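# Sort small circuit boards by length into two bins

## Task

Put every small circuit board into one of the two green bins, with all the long boards together in one bin and all the short boards together in the other, then open both grippers so nothing is still held.

## Robot and tools

Robot: two six-joint arms with parallel grippers, named left_arm and right_arm. left_arm's base is at (+0.041, +0.336, 0) m and right_arm's at (-0.026, -0.301, 0) m, each turned slightly about z. The names are labels only; they do not match sides of a camera picture.

Scene frame: origin on the table top midway between the arms, +z up, +x out over the table, +y toward left_arm. All printed gripper positions use this frame, in metres, with orientation as quat_wxyz. The reported point lies between the finger pads, about 1 cm behind the fingertips; fingers point along the gripper's +z and close along its y. Printed positions can be off, more so when the arm is stretched far.

execute_actions takes "actions", a list holding zero or one item, plus optional "pictures" (true/false; pictures come by default).
- Empty list: no command, just returns the current state.
- Move: {"rows": [...], "steps": n}, n from 1 to 15 (default 15), each step 1/30 s. Each row is one list of 14 numbers covering both arms: left_arm's waist, shoulder, elbow, wrist pitch, wrist yaw, wrist roll, opening, then the same seven for right_arm. Both arms must always be filled in, even if one stays put. The six joint values are absolute target angles in radians (same form as the Joint positions line), not offsets. One row is used per step; if rows run out, the last one repeats. Up to 15 rows.
- Wait: {"steps": n} with no rows, n up to 300; it returns once that many steps have passed since the previous result.
A refused call sends nothing to the robot.

Joint ranges (rad), same for both arms: waist -2.618 to 3.054, shoulder 0.000 to 3.142, elbow 0.000 to 3.142, wrist pitch -1.571 to 1.571, wrist yaw -1.571 to 1.571, wrist roll -2.094 to 2.094. A target more than 0.036 beyond an end, and farther out than the joint's last reading, gets the call refused. True ends may sit up to 0.036 from the listed ones; targets past a true end are clipped there and the result may print "joint sent to its limit" (possibly about an earlier action still running). Missing that line does not prove there is more room.

Opening: a number from -1 (closed) to +1 (fully open, pad gap 0.094 m). Except near the extremes, fingers go to where grip_measured would read the commanded value. To hold a part, command roughly 0.03 below its grip_measured reading; a smaller gap below gives a lighter hold. Very thin parts (under about 2 mm) get less clamping force. Each gripper's reading has its own fixed error of up to about 1 mm.

Motion limits: each step, a joint's target is kept near its measured angle (lead per step: waist 0.202, shoulder 0.258, elbow 0.238, wrist pitch 0.573, wrist yaw and roll 0.522 rad), and if the targets would move the gripper over 70 mm from where it is, all are pulled back proportionally. Big moves therefore need several calls. Between calls the arms keep heading to the last row sent, until everything nearly stops or a step is HELD; after that only a new action moves them further, though closing or opening fingers keep going.

Result lines: a state line `left_arm: …` | `right_arm: …` with each gripper's position and quat_wxyz; Joint positions and Joint velocities, one block per arm in column order (rad, rad/s) then pad gap (m, m/s); grip_measured per arm on the opening scale. "joint command not followed" means a clearance check altered or blocked joint targets on some steps; the rest of the row still ran. HELD marks steps where all or part of your row was not sent. MOTOR HOT appears from 75 °C; OVER-TEMPERATURE FAULT means an arm was stopped (at 90 °C for 10 s, or at 100 °C the arm goes limp and falls). Holding loads for long heats motors, so avoid lingering while gripping.

Cameras: cam_head_left, cam_head_right (fixed overhead views) and cam_left_wrist, cam_right_wrist, all 504x504, returned in that order. Calibration with intrinsics K, distortion and T_world_to_cam is given per camera; wrist camera poses follow the arm's joint readings; small errors exist.

zoom_image: {"camera": name, "region": [x0, y0, x1, y1]} in pixels of that camera's latest image, origin top-left, at most 504 by 504. Returns an enlarged view; moves nothing.

read_manual: optional "section" (only "licences"); returns URDF licence text; moves nothing.

finished_scene: {"scene": number of the current scene}. The goal must already be met and remain so. Answering without a tool call ends everything.

Cautions: never let anything leave the table. Do not let the two arms collide or press on each other. Avoid dropping or letting parts slip, slamming into the table or objects, and pushing hard. Parts may get brief external tugs or pushes, so grip firmly while carrying. Open both grippers at the end.

Each tool is called in YAML: its name, and indented under it one key for each argument.

## Session

execute_actions:
  actions: []

Scene clock: 0.00 s of 6800.00 s.
left_arm: end_effector_position=(+0.3296, +0.3537, +0.3623) grip_measured=+1.000 end_effector_quat_wxyz=(+0.445, -0.498, +0.640, -0.381) | right_arm: end_effector_position=(+0.3414, -0.0709, +0.3181) grip_measured=+1.000 end_effector_quat_wxyz=(-0.463, +0.714, -0.448, +0.274)
Joint positions: left_arm=[ 0.021  0.817  1.118 -0.629  0.234 -1.29   0.094] | right_arm=[ 0.735  1.346  1.293 -0.384  0.117 -1.49   0.094]
Joint velocities: left_arm=[-0.012 -0.012 -0.012  0.007 -0.037 -0.022  0.   ] | right_arm=[-0.002 -0.012  0.002 -0.051 -0.037 -0.007  0.   ]

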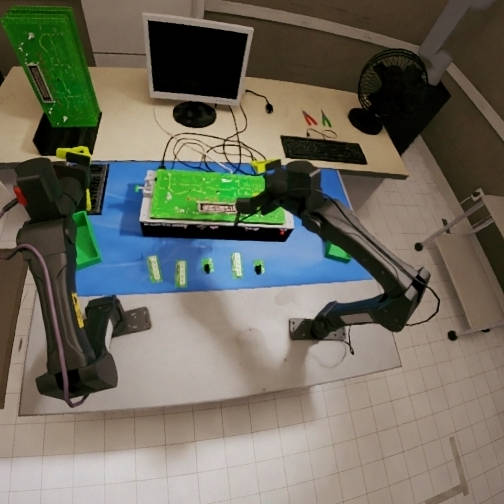

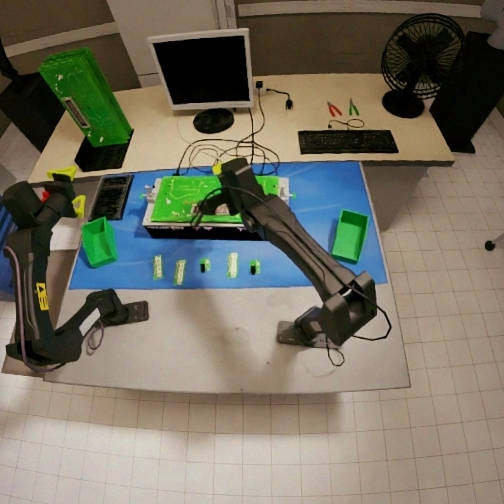

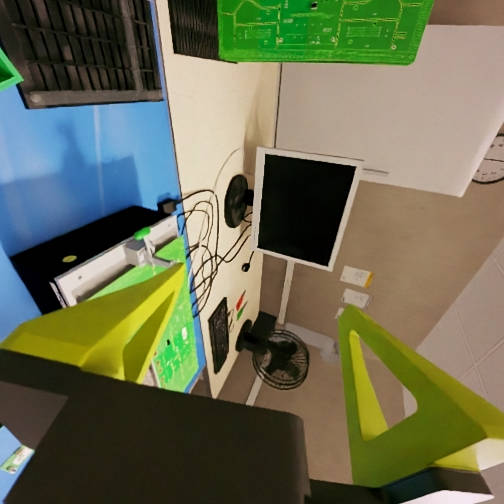

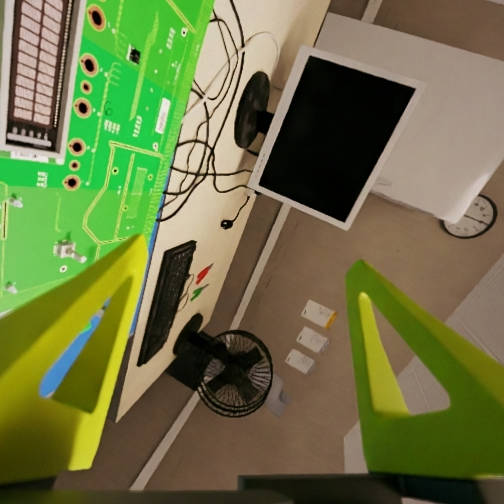

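zoom_image:
  camera: "cam_head_right"
  region: [60, 190, 380, 310]

zoom_image:
  camera: "cam_head_left"
  region: [120, 230, 290, 300]

Region (60, 190, 380, 310) of cam_head_right's 504x504 image, scaled by 1.575, with more detail than that image has; it fills the top 189 rows of this view, and the rest is white.

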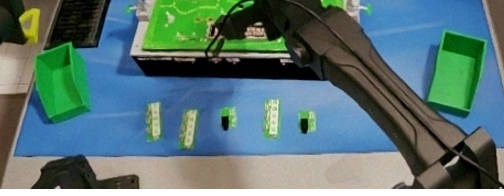

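Region (120, 230, 290, 300) of cam_head_left's 504x504 image, scaled by 2.965, with more detail than that image has; it fills the top 208 rows of this view, and the rest is white.

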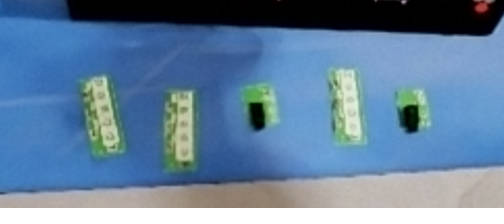

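execute_actions:
  actions:
    - {"rows":[[-0.617,1.281,0.949,-1.239,0,-0.44,0.2,0.813,1.5,1.361,-1.4,0,0.68,0.2]]}
  pictures: false

execute_actions:
  actions:
    - {"steps":30}
  pictures: false

execute_actions:
  actions:
    - {"rows":[[-0.617,1.281,0.949,-1.239,0,-0.44,0.2,0.813,1.724,1.361,-1.208,0,0.68,0.2]]}
  pictures: false

execute_actions:
  actions:
    - {"steps":25}

Scene clock: 6.60 s of 6800.00 s.
left_arm: end_effector_position=(+0.2559, +0.2438, +0.1026) grip_measured=+0.203 end_effector_quat_wxyz=(+0.051, -0.118, +0.990, -0.055) | right_arm: end_effector_position=(+0.1945, -0.1268, +0.1503) grip_measured=+0.202 end_effector_quat_wxyz=(+0.049, -0.468, +0.883, +0.001)
Joint positions: left_arm=[-0.554  1.294  0.957 -1.093  0.048 -0.616  0.057] | right_arm=[ 0.804  1.515  1.336 -1.295  0.015 -0.301  0.056]
Joint velocities: left_arm=[-1.609  0.374 -0.33  -0.872  0.022  1.121 -0.   ] | right_arm=[ 0.017 -0.007  0.002 -0.681 -0.022  2.747 -0.001]
Steps of this call (steps 1 to 90: nothing new was sent; then 3.10 s passed at rest; steps 91 to 105: all 15 steps of this action). Readings (joint positions):
91: left_arm=[0.011 0.824 1.116 -0.644 0.220 -1.266] | right_arm=[0.739 1.356 1.302 -0.421 0.112 -1.444]
92: left_arm=[-0.013 0.837 1.115 -0.667 0.204 -1.233] | right_arm=[0.749 1.372 1.320 -0.478 0.103 -1.383]
94: left_arm=[-0.062 0.884 1.100 -0.724 0.179 -1.167] | right_arm=[0.773 1.415 1.336 -0.594 0.080 -1.257]
98: left_arm=[-0.179 1.026 1.051 -0.851 0.129 -1.006] | right_arm=[0.800 1.495 1.336 -0.898 0.043 -0.968]
105: the state above

Scene clock: 7.60 s of 6800.00 s.
left_arm: end_effector_position=(+0.2195, +0.2507, +0.0960) grip_measured=+0.203 end_effector_quat_wxyz=(-0.006, -0.003, +1.000, -0.004) | right_arm: end_effector_position=(+0.1764, -0.1387, +0.1491) grip_measured=+0.202 end_effector_quat_wxyz=(+0.005, -0.003, +1.000, +0.001)
Joint positions: left_arm=[-0.62   1.3    0.946 -1.225  0.013 -0.448  0.057] | right_arm=[ 0.804  1.515  1.336 -1.382  0.004  0.668  0.056]
Joint velocities: left_arm=[ 0.002 -0.012 -0.002  0.007  0.037  0.051  0.   ] | right_arm=[-0.012 -0.002  0.012 -0.051  0.037  0.081 -0.   ]
Steps of this call (steps 1 to 30: the robot went on to your last target). Readings (joint positions):
1: left_arm=[-0.596 1.300 0.949 -1.122 0.048 -0.581] | right_arm=[0.804 1.515 1.336 -1.316 0.013 -0.204]
2: left_arm=[-0.615 1.301 0.946 -1.147 0.047 -0.553] | right_arm=[0.804 1.515 1.336 -1.331 0.012 -0.106]
4: left_arm=[-0.620 1.300 0.946 -1.180 0.038 -0.515] | right_arm=[0.804 1.515 1.336 -1.352 0.010 0.089]
8: left_arm=[-0.620 1.300 0.946 -1.209 0.023 -0.475] | right_arm=[0.804 1.515 1.336 -1.372 0.008 0.421]
30: the state above

Scene clock: 8.10 s of 6800.00 s.
left_arm: end_effector_position=(+0.2195, +0.2508, +0.0960) grip_measured=+0.203 end_effector_quat_wxyz=(-0.006, -0.003, +1.000, -0.004) | right_arm: end_effector_position=(+0.2090, -0.1125, +0.0906) grip_measured=+0.202 end_effector_quat_wxyz=(-0.021, -0.002, +1.000, -0.019)
Joint positions: left_arm=[-0.62   1.3    0.946 -1.225  0.013 -0.447  0.057] | right_arm=[ 0.804  1.748  1.349 -1.229  0.003  0.67   0.056]
Joint velocities: left_arm=[-0.002  0.002 -0.012  0.022  0.051  0.081 -0.   ] | right_arm=[-0.002 -0.012 -0.002 -0.022 -0.037 -0.066 -0.   ]
Steps of this call (steps 1 to 15: all 15 steps of this action). Readings (joint positions):
1: left_arm=[-0.620 1.300 0.946 -1.225 0.013 -0.447] | right_arm=[0.804 1.535 1.341 -1.379 0.004 0.669]
2: left_arm=[-0.620 1.300 0.946 -1.225 0.013 -0.447] | right_arm=[0.804 1.574 1.354 -1.364 0.004 0.669]
4: left_arm=[-0.620 1.300 0.946 -1.225 0.013 -0.447] | right_arm=[0.804 1.672 1.359 -1.300 0.004 0.669]
8: left_arm=[-0.620 1.300 0.946 -1.225 0.013 -0.447] | right_arm=[0.804 1.760 1.349 -1.240 0.003 0.669]
15: the state above

Scene clock: 8.93 s of 6800.00 s.
left_arm: end_effector_position=(+0.2195, +0.2508, +0.0960) grip_measured=+0.203 end_effector_quat_wxyz=(-0.006, -0.003, +1.000, -0.004) | right_arm: end_effector_position=(+0.2094, -0.1122, +0.0905) grip_measured=+0.202 end_effector_quat_wxyz=(-0.020, -0.002, +1.000, -0.018)
Joint positions: left_arm=[-0.62   1.3    0.946 -1.225  0.013 -0.447  0.057] | right_arm=[ 0.804  1.748  1.349 -1.227  0.003  0.67   0.056]
Joint velocities: left_arm=[-0.017 -0.002 -0.007  0.007 -0.007 -0.007 -0.   ] | right_arm=[-0.002  0.007  0.007 -0.007 -0.051 -0.022 -0.   ]
Steps of this call (steps 1 to 15: the robot went on to your last target; steps 16 to 25: nothing new was sent). Readings (joint positions):
1: left_arm=[-0.620 1.300 0.946 -1.225 0.013 -0.447] | right_arm=[0.804 1.748 1.349 -1.228 0.003 0.670]
2: left_arm=[-0.620 1.300 0.946 -1.225 0.013 -0.447] | right_arm=[0.804 1.748 1.349 -1.228 0.003 0.670]
4: left_arm=[-0.620 1.300 0.946 -1.225 0.013 -0.447] | right_arm=[0.804 1.748 1.349 -1.227 0.003 0.670]
8: left_arm=[-0.620 1.300 0.946 -1.225 0.013 -0.447] | right_arm=[0.804 1.748 1.349 -1.227 0.003 0.670]
25: the state above
All arms were judged still, so your last target was given up. Only a new action makes them travel on or press farther. Fingers that are still opening or closing keep moving.
camera_calibration (this result's frames):
cam_left_wrist: T_world_to_cam=[[0.257048, -0.964523, -0.0601775, 0.199329], [-0.787131, -0.245086, 0.566001, 0.206004], [-0.56067, -0.098122, -0.822205, 0.354675], [0, 0, 0, 1]] pos_world=[0.30977, 0.277548, 0.187012]
cam_right_wrist: T_world_to_cam=[[0.18158, -0.982335, 0.0452366, -0.153606], [-0.620957, -0.0788679, 0.779867, 0.0591381], [-0.762523, -0.169698, -0.624309, 0.299463], [0, 0, 0, 1]] pos_world=[0.292961, -0.09541, 0.147786]

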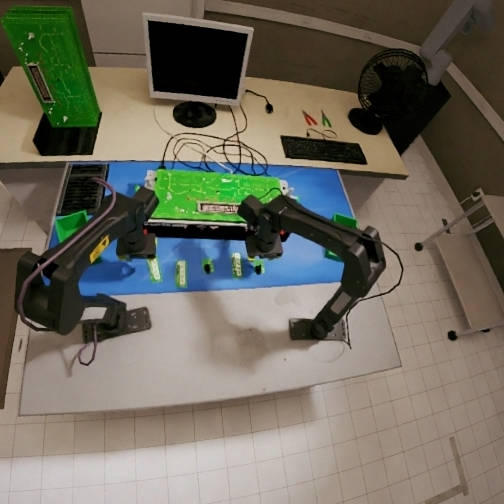

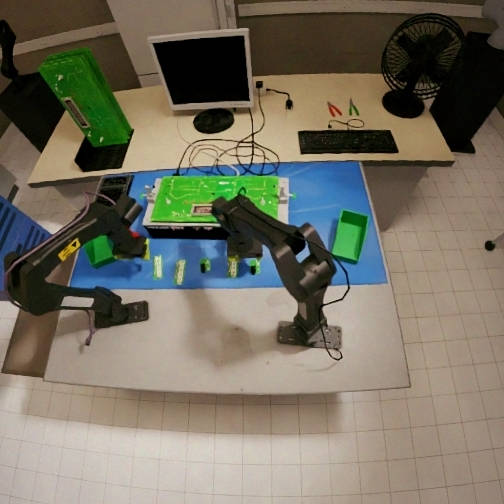

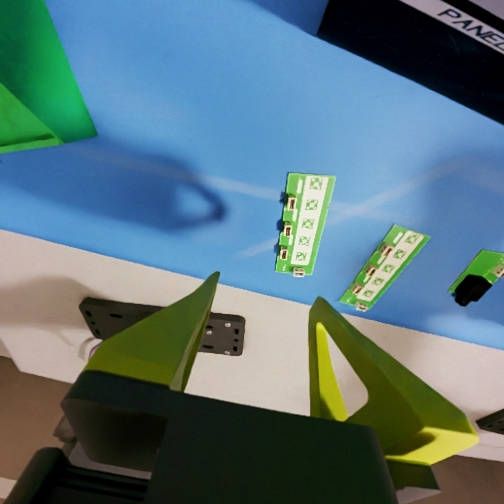

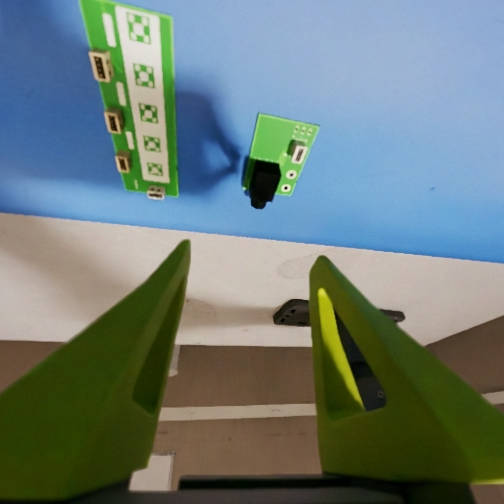

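execute_actions:
  actions:
    - {"rows":[[-0.759,1.405,0.775,-0.905,0,-0.83,0.2,0.735,1.71,1.09,-0.90,0,0.6,0.2]]}
  pictures: false

execute_actions:
  actions:
    - {"steps":20}

Scene clock: 12.83 s of 6800.00 s.
left_arm: end_effector_position=(+0.2167, +0.2206, +0.0324) grip_measured=+0.203 end_effector_quat_wxyz=(-0.005, -0.115, +0.993, -0.004) | right_arm: end_effector_position=(+0.2111, -0.1340, +0.0324) grip_measured=+0.202 end_effector_quat_wxyz=(-0.005, +0.003, +1.000, +0.000)
Joint positions: left_arm=[-0.757  1.415  0.773 -0.932  0.012 -0.808  0.057] | right_arm=[ 0.736  1.723  1.081 -0.937 -0.006  0.611  0.056]
Joint velocities: left_arm=[ 0.002 -0.002 -0.007  0.081  0.022 -0.168 -0.   ] | right_arm=[-0.012 -0.002 -0.007  0.11   0.007 -0.022  0.   ]
Steps of this call (steps 1 to 90: nothing new was sent; then 0.40 s passed at rest; steps 91 to 105: all 15 steps of this action). Readings (joint positions):
91: left_arm=[-0.639 1.305 0.927 -1.190 0.004 -0.503] | right_arm=[0.798 1.737 1.312 -1.176 0.000 0.661]
92: left_arm=[-0.679 1.318 0.891 -1.125 -0.001 -0.568] | right_arm=[0.785 1.717 1.245 -1.099 -0.002 0.650]
94: left_arm=[-0.742 1.375 0.823 -1.040 0.007 -0.658] | right_arm=[0.752 1.715 1.137 -1.034 -0.002 0.636]
98: left_arm=[-0.757 1.415 0.773 -0.983 0.012 -0.755] | right_arm=[0.736 1.723 1.081 -0.993 -0.006 0.620]
105: the state above

Scene clock: 13.50 s of 6800.00 s.
left_arm: end_effector_position=(+0.2190, +0.2192, +0.0324) grip_measured=+0.203 end_effector_quat_wxyz=(-0.001, -0.122, +0.993, -0.007) | right_arm: end_effector_position=(+0.2117, -0.1335, +0.0324) grip_measured=+0.202 end_effector_quat_wxyz=(-0.004, +0.002, +1.000, +0.001)
Joint positions: left_arm=[-0.757  1.415  0.773 -0.921  0.012 -0.822  0.057] | right_arm=[ 0.736  1.723  1.081 -0.934 -0.007  0.61   0.056]
Joint velocities: left_arm=[-0.002 -0.012  0.007  0.007 -0.007 -0.022  0.   ] | right_arm=[-0.012 -0.002  0.007 -0.022 -0.007 -0.007 -0.   ]
Steps of this call (steps 1 to 20: the robot went on to your last target). Readings (joint positions):
1: left_arm=[-0.757 1.415 0.773 -0.930 0.012 -0.811] | right_arm=[0.736 1.723 1.081 -0.934 -0.006 0.611]
2: left_arm=[-0.757 1.415 0.773 -0.928 0.012 -0.813] | right_arm=[0.736 1.723 1.081 -0.934 -0.007 0.611]
4: left_arm=[-0.757 1.415 0.773 -0.925 0.012 -0.816] | right_arm=[0.736 1.723 1.081 -0.934 -0.007 0.610]
8: left_arm=[-0.757 1.415 0.773 -0.923 0.012 -0.820] | right_arm=[0.736 1.723 1.081 -0.934 -0.007 0.610]
20: the state above
camera_calibration (this result's frames):
cam_left_wrist: T_world_to_cam=[[0.477803, -0.876896, -0.0525218, 0.0973858], [-0.71304, -0.422054, 0.559861, 0.256596], [-0.513107, -0.230053, -0.82692, 0.317653], [0, 0, 0, 1]] pos_world=[0.299421, 0.266771, 0.12413]
cam_right_wrist: T_world_to_cam=[[0.171697, -0.985073, 0.0122723, -0.169566], [-0.646839, -0.103329, 0.755594, 0.107246], [-0.743048, -0.137671, -0.654925, 0.262424], [0, 0, 0, 1]] pos_world=[0.293478, -0.119825, 0.0929145]

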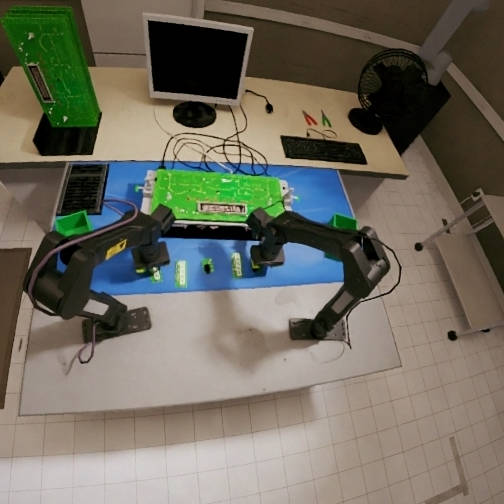

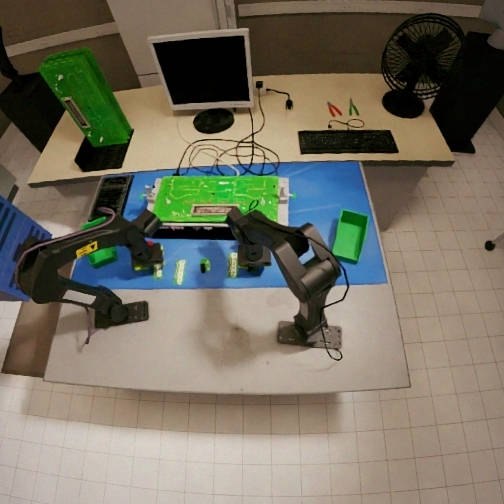

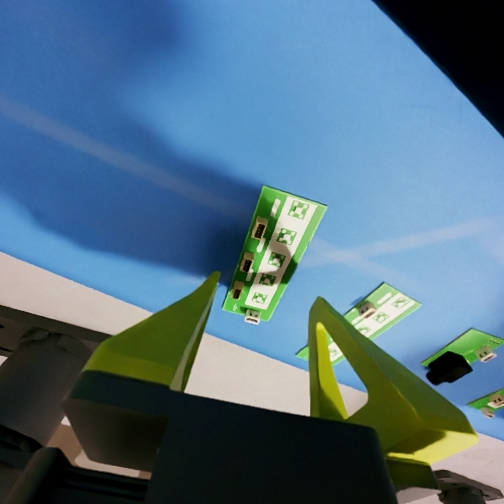

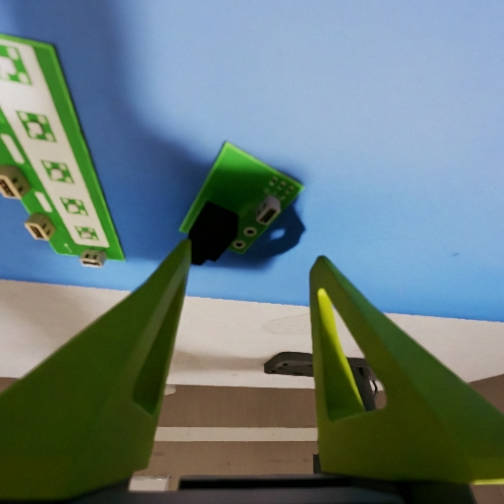

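execute_actions:
  actions:
    - {"rows":[[-0.759,1.45,0.722,-0.812,0,-0.83,0.2,0.735,1.71,1.25,-1.09,0,0.6,0.2]],"steps":12}
  pictures: false

execute_actions:
  actions:
    - {"rows":[[-0.759,1.45,0.722,-0.812,0,-0.83,0.2,0.755,1.71,1.25,-1.09,0,0.98,0.4]]}

Scene clock: 16.30 s of 6800.00 s.
left_arm: end_effector_position=(+0.2239, +0.2159, +0.0189) grip_measured=+0.203 end_effector_quat_wxyz=(+0.008, -0.122, +0.992, -0.014) | right_arm: end_effector_position=(+0.2092, -0.1284, +0.0630) grip_measured=+0.202 end_effector_quat_wxyz=(-0.030, -0.002, +1.000, -0.002)
Joint positions: left_arm=[-0.757  1.442  0.737 -0.835  0.012 -0.822  0.057] | right_arm=[ 0.74   1.73   1.216 -1.108 -0.031  0.604  0.056]
Joint velocities: left_arm=[-0.002 -0.002 -0.027  0.037  0.007 -0.051  0.001] | right_arm=[-0.002  0.017  0.002 -0.051  0.007 -0.037  0.001]
Steps of this call (steps 1 to 15: the robot went on to your last target; steps 16 to 72: nothing new was sent; steps 73 to 84: all 12 steps of this action). Readings (joint positions):
73: left_arm=[-0.757 1.417 0.769 -0.911 0.012 -0.822] | right_arm=[0.736 1.726 1.101 -0.962 -0.007 0.610]
74: left_arm=[-0.757 1.421 0.761 -0.891 0.012 -0.822] | right_arm=[0.736 1.733 1.137 -1.007 -0.012 0.609]
76: left_arm=[-0.757 1.434 0.747 -0.866 0.012 -0.822] | right_arm=[0.740 1.731 1.190 -1.072 -0.028 0.607]
80: left_arm=[-0.757 1.442 0.737 -0.847 0.012 -0.822] | right_arm=[0.740 1.730 1.215 -1.107 -0.032 0.605]
84: the state above

Scene clock: 16.80 s of 6800.00 s.
left_arm: end_effector_position=(+0.2253, +0.2150, +0.0190) grip_measured=+0.203 end_effector_quat_wxyz=(+0.010, -0.122, +0.992, -0.016) | right_arm: end_effector_position=(+0.2078, -0.1251, +0.0640) grip_measured=+0.398 end_effector_quat_wxyz=(-0.028, +0.162, +0.986, -0.007)
Joint positions: left_arm=[-0.757  1.442  0.737 -0.829  0.012 -0.823  0.057] | right_arm=[ 0.754  1.73   1.22  -1.11  -0.029  0.949  0.066]
Joint velocities: left_arm=[ 0.002 -0.017 -0.007  0.022 -0.037 -0.007  0.   ] | right_arm=[ 0.007 -0.002 -0.007  0.037  0.007 -0.007 -0.   ]
Steps of this call (steps 1 to 15: all 15 steps of this action). Readings (joint positions):
1: left_arm=[-0.757 1.442 0.737 -0.834 0.012 -0.822] | right_arm=[0.742 1.730 1.216 -1.110 -0.033 0.654]
2: left_arm=[-0.757 1.442 0.737 -0.832 0.012 -0.822] | right_arm=[0.746 1.730 1.216 -1.110 -0.032 0.717]
4: left_arm=[-0.757 1.442 0.737 -0.831 0.012 -0.822] | right_arm=[0.751 1.730 1.217 -1.110 -0.029 0.807]
8: left_arm=[-0.757 1.442 0.737 -0.829 0.012 -0.823] | right_arm=[0.752 1.730 1.220 -1.110 -0.029 0.900]
15: the state above
camera_calibration (this result's frames):
cam_left_wrist: T_world_to_cam=[[0.479437, -0.877161, -0.0270018, 0.0892589], [-0.726174, -0.413811, 0.549028, 0.268259], [-0.49276, -0.243616, -0.835367, 0.307344], [0, 0, 0, 1]] pos_world=[0.303455, 0.264177, 0.111874]
cam_right_wrist: T_world_to_cam=[[-0.147172, -0.988654, 0.0300701, -0.0962986], [-0.607722, 0.114369, 0.785871, 0.0988312], [-0.780394, 0.0973839, -0.617658, 0.316123], [0, 0, 0, 1]] pos_world=[0.29259, -0.137294, 0.120483]

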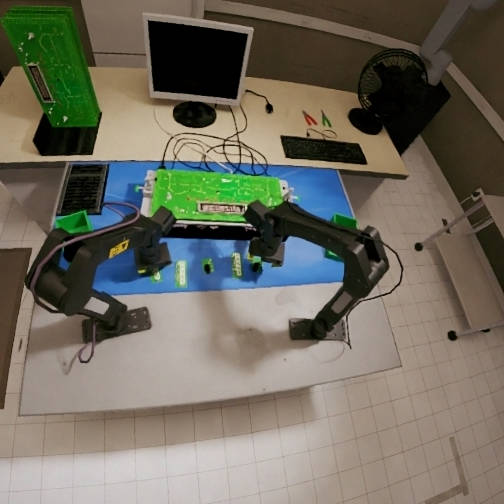

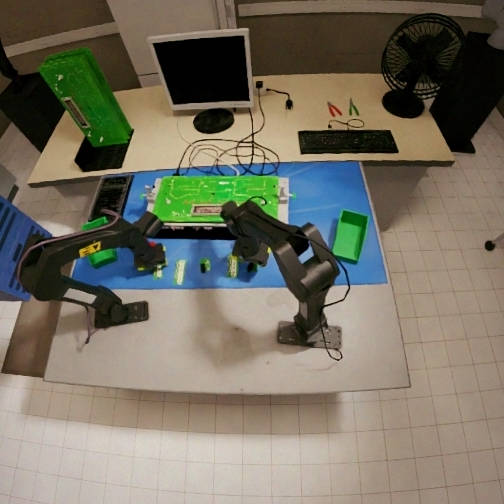

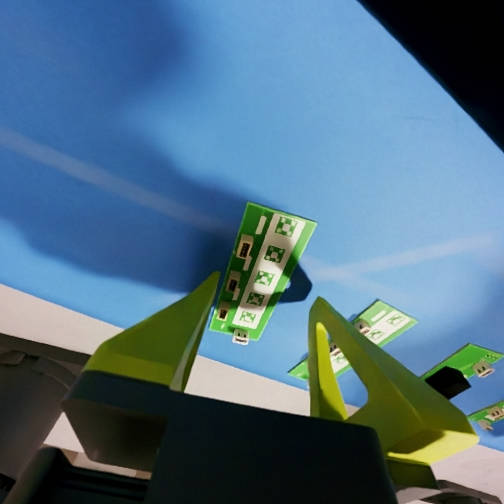

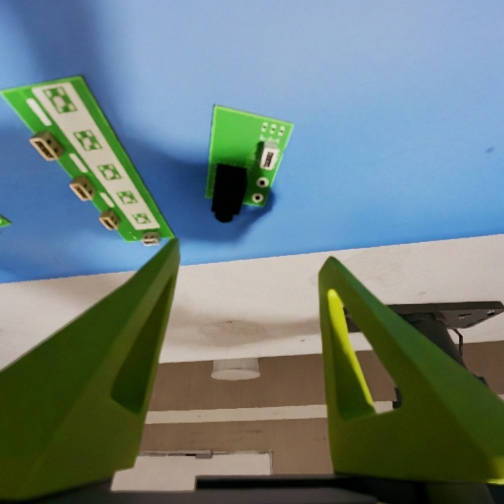

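execute_actions:
  actions:
    - {"rows":[[-0.759,1.472,0.705,-0.812,0,-0.83,0.2,0.755,1.5,1.3,-1.35,0,0.98,0.4]],"steps":12}
  pictures: false

execute_actions:
  actions:
    - {"rows":[[-0.759,1.472,0.705,-0.812,0,-0.83,0.2,0.755,1.5,1.3,-1.35,0,-2.09,0.4]]}

Scene clock: 18.70 s of 6800.00 s.
left_arm: end_effector_position=(+0.2213, +0.2176, +0.0127) grip_measured=+0.203 end_effector_quat_wxyz=(+0.001, -0.122, +0.992, -0.009) | right_arm: end_effector_position=(+0.1884, -0.1428, +0.1444) grip_measured=+0.398 end_effector_quat_wxyz=(+0.016, +0.172, +0.985, +0.024)
Joint positions: left_arm=[-0.757  1.46   0.725 -0.823  0.012 -0.824  0.057] | right_arm=[ 0.754  1.496  1.297 -1.315 -0.011  0.969  0.066]
Joint velocities: left_arm=[-0.017  0.012 -0.002  0.007 -0.081  0.037 -0.   ] | right_arm=[-0.007  0.046 -0.007 -0.11  -0.051  0.007  0.   ]
Steps of this call (steps 1 to 30: the robot went on to your last target; steps 31 to 45: nothing new was sent; steps 46 to 57: all 12 steps of this action). Readings (joint positions):
46: left_arm=[-0.757 1.444 0.736 -0.827 0.012 -0.823] | right_arm=[0.754 1.716 1.222 -1.122 -0.028 0.962]
47: left_arm=[-0.757 1.448 0.734 -0.826 0.012 -0.823] | right_arm=[0.754 1.686 1.223 -1.150 -0.025 0.963]
49: left_arm=[-0.757 1.456 0.728 -0.825 0.012 -0.823] | right_arm=[0.754 1.596 1.244 -1.217 -0.020 0.965]
53: left_arm=[-0.757 1.460 0.725 -0.823 0.012 -0.824] | right_arm=[0.754 1.489 1.296 -1.286 -0.013 0.968]
57: the state above

Scene clock: 19.20 s of 6800.00 s.
left_arm: end_effector_position=(+0.2213, +0.2176, +0.0127) grip_measured=+0.203 end_effector_quat_wxyz=(+0.001, -0.122, +0.992, -0.009) | right_arm: end_effector_position=(+0.1856, -0.1460, +0.1437) grip_measured=+0.399 end_effector_quat_wxyz=(+0.019, -0.521, +0.853, +0.004)
Joint positions: left_arm=[-0.757  1.46   0.725 -0.823  0.012 -0.824  0.057] | right_arm=[ 0.754  1.497  1.297 -1.332 -0.006 -0.472  0.066]
Joint velocities: left_arm=[-0.002  0.002 -0.012 -0.095  0.051 -0.037  0.001] | right_arm=[ 0.002  0.012 -0.002 -0.037  0.081 -2.806  0.001]
Steps of this call (steps 1 to 15: all 15 steps of this action). Readings (joint positions):
1: left_arm=[-0.757 1.460 0.725 -0.823 0.012 -0.824] | right_arm=[0.754 1.497 1.297 -1.319 -0.010 0.895]
2: left_arm=[-0.757 1.460 0.725 -0.823 0.012 -0.824] | right_arm=[0.754 1.497 1.297 -1.322 -0.010 0.797]
4: left_arm=[-0.757 1.460 0.725 -0.823 0.012 -0.824] | right_arm=[0.754 1.497 1.297 -1.326 -0.009 0.601]
8: left_arm=[-0.757 1.460 0.725 -0.823 0.012 -0.824] | right_arm=[0.754 1.497 1.297 -1.330 -0.008 0.211]
15: the state above
camera_calibration (this result's frames):
cam_left_wrist: T_world_to_cam=[[0.479364, -0.876312, -0.0478306, 0.0933679], [-0.714883, -0.42151, 0.557918, 0.268938], [-0.509071, -0.233252, -0.828517, 0.302068], [0, 0, 0, 1]] pos_world=[0.301276, 0.265637, 0.104688]
cam_right_wrist: T_world_to_cam=[[0.955288, -0.293579, 0.0351659, -0.226542], [-0.226048, -0.648474, 0.726901, -0.148639], [-0.190599, -0.702348, -0.685842, 0.133663], [0, 0, 0, 1]] pos_world=[0.20829, -0.0690183, 0.207684]

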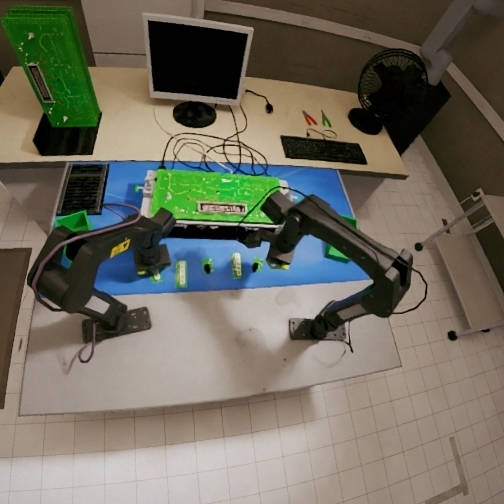

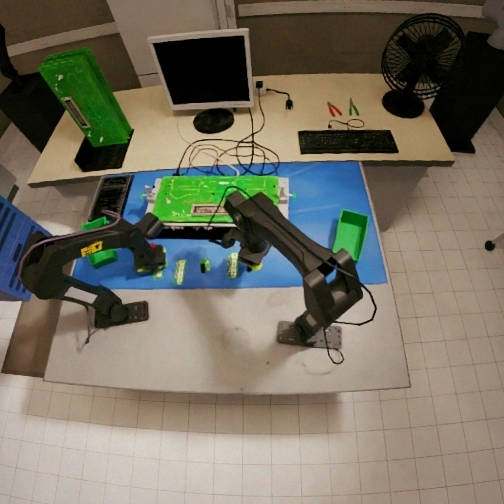

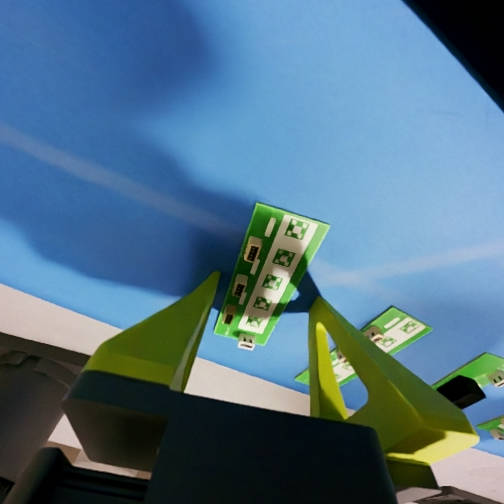

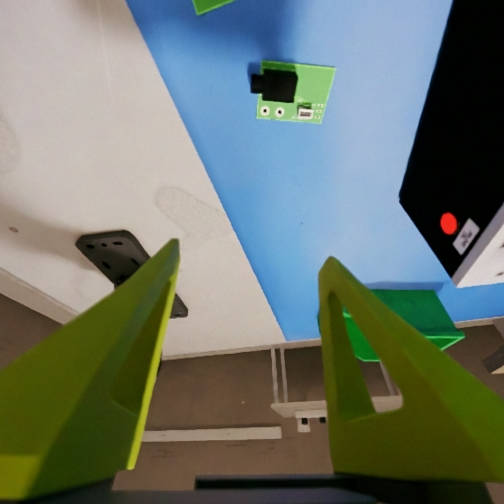

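Slightly lower left, right to hover.

execute_actions:
  actions:
    - {"rows":[[-0.759,1.482,0.69,-0.80,0,-0.83,0.2,0.75,1.705,1.245,-1.07,0,-2.09,0.4]]}
  pictures: false

execute_actions:
  actions:
    - {"rows":[[-0.759,1.482,0.69,-0.80,0,-0.83,-0.4,0.75,1.705,1.245,-1.07,0,-2.09,0.4]]}

Scene clock: 20.50 s of 6800.00 s.
left_arm: end_effector_position=(+0.2213, +0.2176, +0.0127) grip_measured=+0.203 end_effector_quat_wxyz=(+0.001, -0.122, +0.992, -0.009) | right_arm: end_effector_position=(+0.2180, -0.1235, +0.0670) grip_measured=+0.399 end_effector_quat_wxyz=(+0.005, +0.975, -0.224, -0.006)
Joint positions: left_arm=[-0.757  1.46   0.725 -0.823  0.012 -0.824  0.057] | right_arm=[ 0.754  1.728  1.232 -1.089 -0.002 -2.067  0.066]
Joint velocities: left_arm=[-0.022  0.002 -0.012 -0.051  0.022  0.007 -0.   ] | right_arm=[-0.002  0.007  0.017  0.066 -0.066 -0.066 -0.   ]
joint sent to its limit (right arm) — the command would take joint 6 (wrist roll) past its lower limit, so that joint was sent only as far as its limit.
Steps of this call (steps 1 to 24: the robot went on to your last target; steps 25 to 39: all 15 steps of this action). Readings (joint positions):
25: left_arm=[-0.757 1.460 0.725 -0.823 0.012 -0.824] | right_arm=[0.754 1.513 1.295 -1.321 -0.002 -2.045]
26: left_arm=[-0.757 1.460 0.725 -0.823 0.012 -0.824] | right_arm=[0.754 1.544 1.294 -1.290 -0.002 -2.049]
28: left_arm=[-0.757 1.460 0.725 -0.823 0.012 -0.824] | right_arm=[0.754 1.639 1.280 -1.205 -0.002 -2.056]
32: left_arm=[-0.757 1.460 0.725 -0.823 0.012 -0.824] | right_arm=[0.754 1.739 1.234 -1.117 -0.002 -2.062]
39: the state above

Scene clock: 21.00 s of 6800.00 s.
left_arm: end_effector_position=(+0.2215, +0.2176, +0.0124) grip_measured=-0.355 end_effector_quat_wxyz=(+0.002, -0.122, +0.992, -0.009) | right_arm: end_effector_position=(+0.2194, -0.1225, +0.0670) grip_measured=+0.399 end_effector_quat_wxyz=(+0.002, +0.975, -0.223, -0.003)
Joint positions: left_arm=[-0.757  1.46   0.723 -0.819  0.011 -0.824  0.03 ] | right_arm=[ 0.754  1.728  1.232 -1.082 -0.002 -2.068  0.066]
Joint velocities: left_arm=[-0.007 -0.007 -0.007  0.095 -0.007 -0.037  0.   ] | right_arm=[-0.017 -0.002  0.007  0.051 -0.051  0.007 -0.001]
joint sent to its limit (right arm) — the command would take joint 6 (wrist roll) past its lower limit, so that joint was sent only as far as its limit.
Steps of this call (steps 1 to 15: all 15 steps of this action). Readings (joint positions):
1: left_arm=[-0.757 1.460 0.725 -0.821 0.012 -0.824] | right_arm=[0.754 1.728 1.232 -1.087 -0.002 -2.067]
2: left_arm=[-0.757 1.460 0.725 -0.821 0.012 -0.824] | right_arm=[0.754 1.728 1.232 -1.086 -0.002 -2.067]
4: left_arm=[-0.757 1.460 0.723 -0.819 0.012 -0.824] | right_arm=[0.754 1.728 1.232 -1.084 -0.002 -2.067]
8: left_arm=[-0.757 1.460 0.723 -0.819 0.011 -0.824] | right_arm=[0.754 1.728 1.232 -1.083 -0.002 -2.067]
15: the state above
camera_calibration (this result's frames):
cam_left_wrist: T_world_to_cam=[[0.479438, -0.876334, -0.0466671, 0.093185], [-0.715709, -0.421227, 0.557071, 0.26938], [-0.507838, -0.233681, -0.829152, 0.301709], [0, 0, 0, 1]] pos_world=[0.301341, 0.265635, 0.104448]
cam_right_wrist: T_world_to_cam=[[0.269551, 0.962918, 0.0114158, 0.0567566], [0.638607, -0.187614, 0.746312, -0.204584], [0.720779, -0.193879, -0.665498, -0.0350414], [0, 0, 0, 1]] pos_world=[0.140607, -0.0998286, 0.128715]

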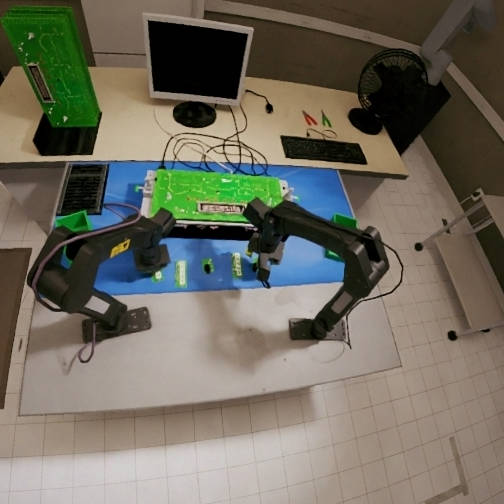

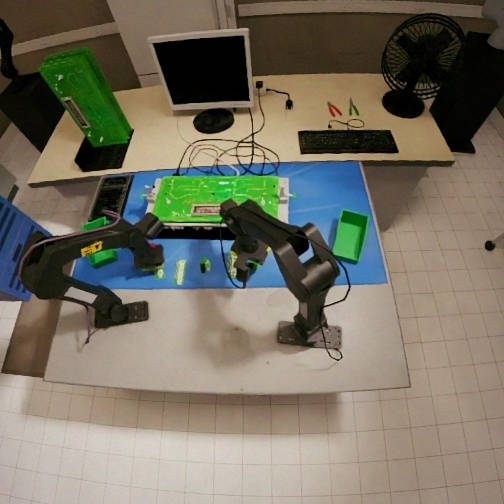

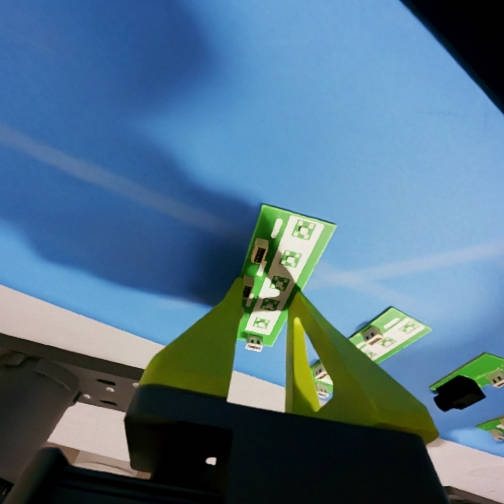

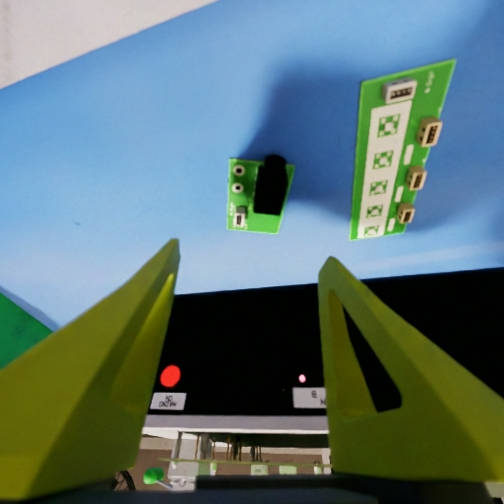

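execute_actions:
  actions:
    - {"rows":[[-0.759,1.44,0.80,-0.92,0,-0.83,-0.4,0.75,1.75,1.21,-1.0,0,-2.06,0.25],[-0.759,1.44,0.80,-0.92,0,-0.83,-0.4,0.75,1.75,1.21,-1.0,0,-2.06,0.25],[-0.759,1.44,0.80,-0.92,0,-0.83,-0.4,0.75,1.75,1.21,-1.0,0,-2.06,0.25],[-0.759,1.44,0.80,-0.92,0,-0.83,-0.4,0.75,1.75,1.21,-1.0,0,-2.06,0.25],[-0.759,1.40,0.9,-1.07,0,-0.83,-0.4,0.75,1.775,1.17,-0.94,0,-2.06,0.25],[-0.759,1.40,0.9,-1.07,0,-0.83,-0.4,0.75,1.775,1.17,-0.94,0,-2.06,0.25],[-0.759,1.40,0.9,-1.07,0,-0.83,-0.4,0.75,1.775,1.17,-0.94,0,-2.06,0.25],[-0.759,1.40,0.9,-1.07,0,-0.83,-0.4,0.75,1.775,1.17,-0.94,0,-2.06,0.25],[-0.759,1.36,1.0,-1.2,0,-0.83,-0.4,0.75,1.79,1.145,-0.90,0,-2.06,0.25],[-0.759,1.36,1.0,-1.2,0,-0.83,-0.4,0.75,1.79,1.145,-0.90,0,-2.06,0.25],[-0.759,1.36,1.0,-1.2,0,-0.83,-0.4,0.75,1.79,1.145,-0.90,0,-2.06,0.25],[-0.759,1.32,1.12,-1.35,0,-0.83,-0.4,0.75,1.79,1.145,-0.90,0,-2.06,0.25]]}
  pictures: false

execute_actions:
  actions:
    - {"steps":12}

Scene clock: 24.63 s of 6800.00 s.
left_arm: end_effector_position=(+0.2393, +0.2059, +0.1244) grip_measured=-0.355 end_effector_quat_wxyz=(+0.034, -0.122, +0.991, -0.037) | right_arm: end_effector_position=(+0.2231, -0.1199, +0.0279) grip_measured=+0.252 end_effector_quat_wxyz=(+0.002, +0.975, -0.223, -0.003)
Joint positions: left_arm=[-0.757  1.343  1.086 -1.214  0.012 -0.824  0.03 ] | right_arm=[ 0.754  1.793  1.147 -0.932 -0.002 -2.068  0.059]
Joint velocities: left_arm=[-0.002 -0.408  0.618 -0.593  0.007 -0.007  0.   ] | right_arm=[ 0.017  0.007 -0.012  0.081  0.007 -0.007 -0.002]
joint sent to its limit (right arm) — the command would take joint 6 (wrist roll) past its lower limit, so that joint was sent only as far as its limit.
Steps of this call (steps 1 to 15: the robot went on to your last target; steps 16 to 90: nothing new was sent; then 0.13 s passed at rest; steps 91 to 105: all 15 steps of this action). Readings (joint positions):
91: left_arm=[-0.757 1.459 0.731 -0.832 0.011 -0.824] | right_arm=[0.754 1.729 1.230 -1.076 -0.002 -2.068]
92: left_arm=[-0.757 1.459 0.742 -0.851 0.011 -0.824] | right_arm=[0.754 1.731 1.226 -1.063 -0.002 -2.068]
94: left_arm=[-0.757 1.459 0.765 -0.870 0.011 -0.824] | right_arm=[0.754 1.741 1.220 -1.043 -0.002 -2.068]
98: left_arm=[-0.757 1.430 0.858 -0.976 0.012 -0.824] | right_arm=[0.754 1.767 1.183 -0.987 -0.002 -2.068]
105: the state above

Scene clock: 25.03 s of 6800.00 s.
left_arm: end_effector_position=(+0.2208, +0.2180, +0.1334) grip_measured=-0.355 end_effector_quat_wxyz=(+0.009, -0.122, +0.992, -0.015) | right_arm: end_effector_position=(+0.2269, -0.1171, +0.0279) grip_measured=+0.252 end_effector_quat_wxyz=(-0.005, +0.975, -0.223, +0.003)
Joint positions: left_arm=[-0.757  1.322  1.11  -1.326  0.012 -0.824  0.03 ] | right_arm=[ 0.754  1.793  1.147 -0.913 -0.002 -2.068  0.059]
Joint velocities: left_arm=[ 0.002  0.012 -0.002 -0.081  0.007  0.007 -0.001] | right_arm=[-0.022 -0.002 -0.027  0.022  0.022  0.037 -0.   ]
Steps of this call (steps 1 to 12: the robot went on to your last target). Readings (joint positions):
1: left_arm=[-0.757 1.331 1.102 -1.231 0.012 -0.824] | right_arm=[0.754 1.793 1.147 -0.928 -0.002 -2.068]
2: left_arm=[-0.757 1.324 1.110 -1.247 0.012 -0.824] | right_arm=[0.754 1.793 1.147 -0.924 -0.002 -2.068]
4: left_arm=[-0.757 1.322 1.110 -1.278 0.012 -0.824] | right_arm=[0.754 1.793 1.147 -0.919 -0.002 -2.068]
8: left_arm=[-0.757 1.322 1.110 -1.313 0.012 -0.824] | right_arm=[0.754 1.793 1.147 -0.915 -0.002 -2.068]
12: the state above
camera_calibration (this result's frames):
cam_left_wrist: T_world_to_cam=[[0.480356, -0.876559, -0.0300199, 0.097153], [-0.724101, -0.415658, 0.55037, 0.203151], [-0.49491, -0.242636, -0.834381, 0.401554], [0, 0, 0, 1]] pos_world=[0.299167, 0.267033, 0.226158]
cam_right_wrist: T_world_to_cam=[[0.269267, 0.962714, 0.0260155, 0.0496208], [0.627227, -0.195803, 0.753822, -0.17779], [0.730809, -0.186662, -0.656563, -0.0670768], [0, 0, 0, 1]] pos_world=[0.147174, -0.0951033, 0.0886913]

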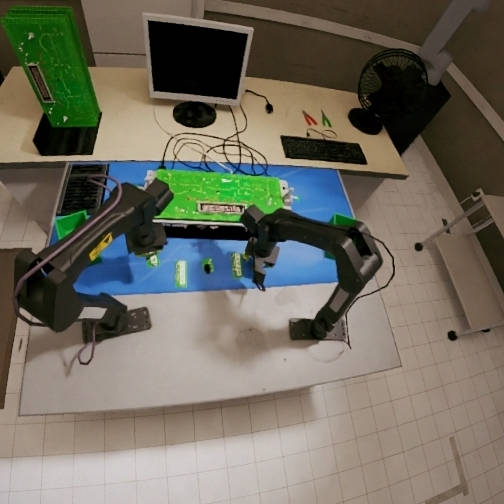

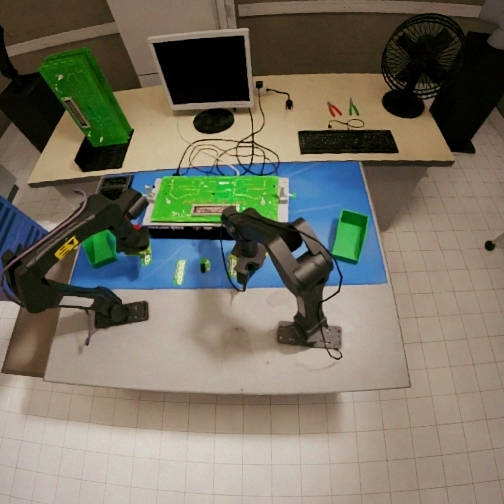

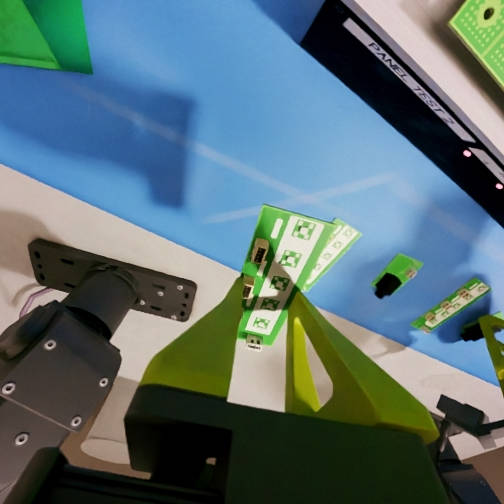

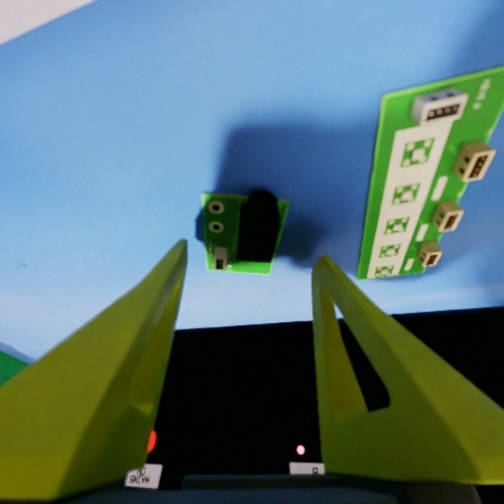

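execute_actions:
  actions:
    - {"rows":[[0.326,1.5,1.35,-1.4,0,0.3,-0.4,0.75,1.82,1.095,-0.86,0,-2.06,0.25]]}
  pictures: false

execute_actions:
  actions:
    - {"rows":[[0.326,1.73,1.53,-1.33,0,0.3,-0.4,0.75,1.82,1.095,-0.86,0,-2.06,0.25]]}
  pictures: false

execute_actions:
  actions:
    - {"steps":12}

Scene clock: 26.37 s of 6800.00 s.
left_arm: end_effector_position=(+0.2784, +0.4500, +0.1496) grip_measured=-0.355 end_effector_quat_wxyz=(+0.016, -0.113, +0.993, +0.004) | right_arm: end_effector_position=(+0.2241, -0.1194, +0.0175) grip_measured=+0.252 end_effector_quat_wxyz=(-0.002, +0.975, -0.224, +0.001)
Joint positions: left_arm=[ 0.265  1.508  1.33  -1.361  0.002  0.217  0.03 ] | right_arm=[ 0.754  1.804  1.114 -0.878 -0.002 -2.067  0.059]
Joint velocities: left_arm=[ 1.697 -0.002 -0.007 -0.022 -0.256  0.432  0.   ] | right_arm=[-0.022  0.002 -0.002  0.007 -0.007 -0.051  0.   ]
Steps of this call (steps 1 to 25: the robot went on to your last target; steps 26 to 40: all 15 steps of this action). Readings (joint positions):
26: left_arm=[-0.730 1.345 1.142 -1.363 0.024 -0.749] | right_arm=[0.754 1.794 1.141 -0.905 -0.002 -2.068]
27: left_arm=[-0.670 1.394 1.207 -1.400 0.030 -0.650] | right_arm=[0.754 1.796 1.131 -0.893 -0.002 -2.068]
29: left_arm=[-0.531 1.474 1.306 -1.376 0.028 -0.452] | right_arm=[0.754 1.805 1.114 -0.883 -0.002 -2.067]
33: left_arm=[-0.242 1.508 1.330 -1.357 0.018 -0.067] | right_arm=[0.754 1.804 1.114 -0.878 -0.002 -2.067]
40: the state above

Scene clock: 26.87 s of 6800.00 s.
left_arm: end_effector_position=(+0.3181, +0.4942, +0.1305) grip_measured=-0.355 end_effector_quat_wxyz=(-0.000, -0.110, +0.994, +0.004) | right_arm: end_effector_position=(+0.2241, -0.1194, +0.0175) grip_measured=+0.252 end_effector_quat_wxyz=(-0.002, +0.975, -0.224, +0.001)
Joint positions: left_arm=[ 0.332  1.746  1.507 -1.33  -0.007  0.29   0.03 ] | right_arm=[ 0.754  1.804  1.114 -0.878 -0.002 -2.067  0.059]
Joint velocities: left_arm=[-0.002 -0.012 -0.007  0.125 -0.037  0.066 -0.   ] | right_arm=[ 0.017 -0.027 -0.002  0.007 -0.066 -0.007 -0.001]
Steps of this call (steps 1 to 15: all 15 steps of this action). Readings (joint positions):
1: left_arm=[0.311 1.535 1.360 -1.385 -0.006 0.230] | right_arm=[0.754 1.804 1.114 -0.878 -0.002 -2.067]
2: left_arm=[0.334 1.587 1.420 -1.405 -0.011 0.241] | right_arm=[0.754 1.804 1.114 -0.878 -0.002 -2.067]
4: left_arm=[0.341 1.681 1.497 -1.360 -0.012 0.259] | right_arm=[0.754 1.804 1.114 -0.878 -0.002 -2.067]
8: left_arm=[0.333 1.747 1.507 -1.330 -0.008 0.279] | right_arm=[0.754 1.804 1.114 -0.878 -0.002 -2.067]
15: the state above

Scene clock: 27.27 s of 6800.00 s.
left_arm: end_effector_position=(+0.3181, +0.4942, +0.1305) grip_measured=-0.355 end_effector_quat_wxyz=(-0.000, -0.109, +0.994, +0.004) | right_arm: end_effector_position=(+0.2241, -0.1194, +0.0175) grip_measured=+0.252 end_effector_quat_wxyz=(-0.002, +0.975, -0.224, +0.001)
Joint positions: left_arm=[ 0.332  1.746  1.507 -1.33  -0.007  0.293  0.03 ] | right_arm=[ 0.754  1.804  1.114 -0.878 -0.002 -2.067  0.059]
Joint velocities: left_arm=[-0.002 -0.002 -0.007 -0.037 -0.037 -0.022 -0.   ] | right_arm=[ 0.002  0.007 -0.007 -0.022  0.022 -0.037  0.   ]
Steps of this call (steps 1 to 12: the robot went on to your last target). Readings (joint positions):
1: left_arm=[0.332 1.746 1.507 -1.330 -0.007 0.290] | right_arm=[0.754 1.804 1.114 -0.878 -0.002 -2.067]
2: left_arm=[0.332 1.746 1.507 -1.330 -0.007 0.291] | right_arm=[0.754 1.804 1.114 -0.878 -0.002 -2.067]
4: left_arm=[0.332 1.746 1.507 -1.330 -0.007 0.292] | right_arm=[0.754 1.804 1.114 -0.878 -0.002 -2.067]
8: left_arm=[0.332 1.746 1.507 -1.330 -0.007 0.292] | right_arm=[0.754 1.804 1.114 -0.878 -0.002 -2.067]
12: the state above
camera_calibration (this result's frames):
cam_left_wrist: T_world_to_cam=[[0.455216, -0.887504, -0.0715217, 0.311233], [-0.723049, -0.415348, 0.551984, 0.389294], [-0.519594, -0.199558, -0.830782, 0.500429], [0, 0, 0, 1]] pos_world=[0.39982, 0.537778, 0.223124]
cam_right_wrist: T_world_to_cam=[[0.270502, 0.962509, 0.020118, 0.0526397], [0.631267, -0.19311, 0.75114, -0.169131], [0.726864, -0.190485, -0.659837, -0.0717934], [0, 0, 0, 1]] pos_world=[0.144712, -0.0970028, 0.0786102]

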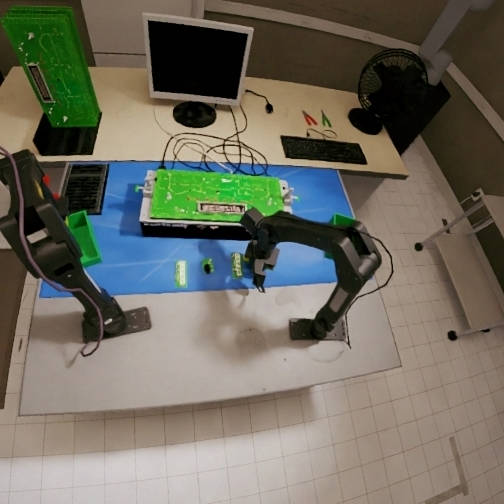

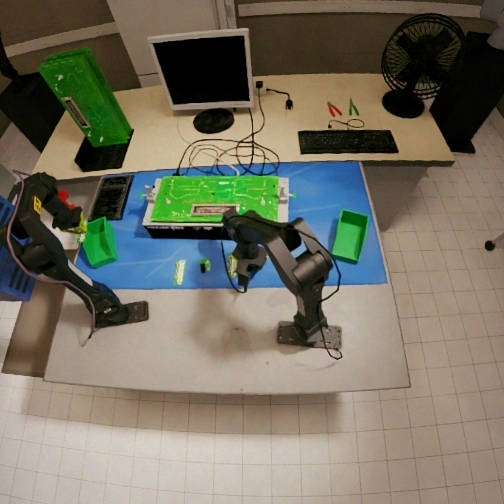

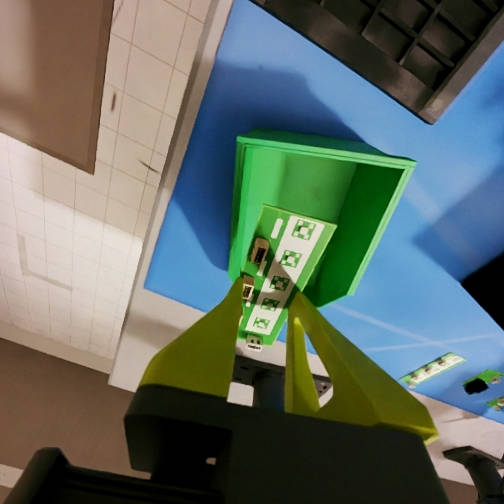

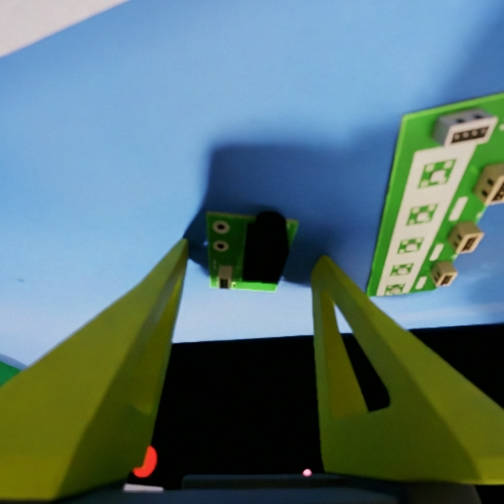

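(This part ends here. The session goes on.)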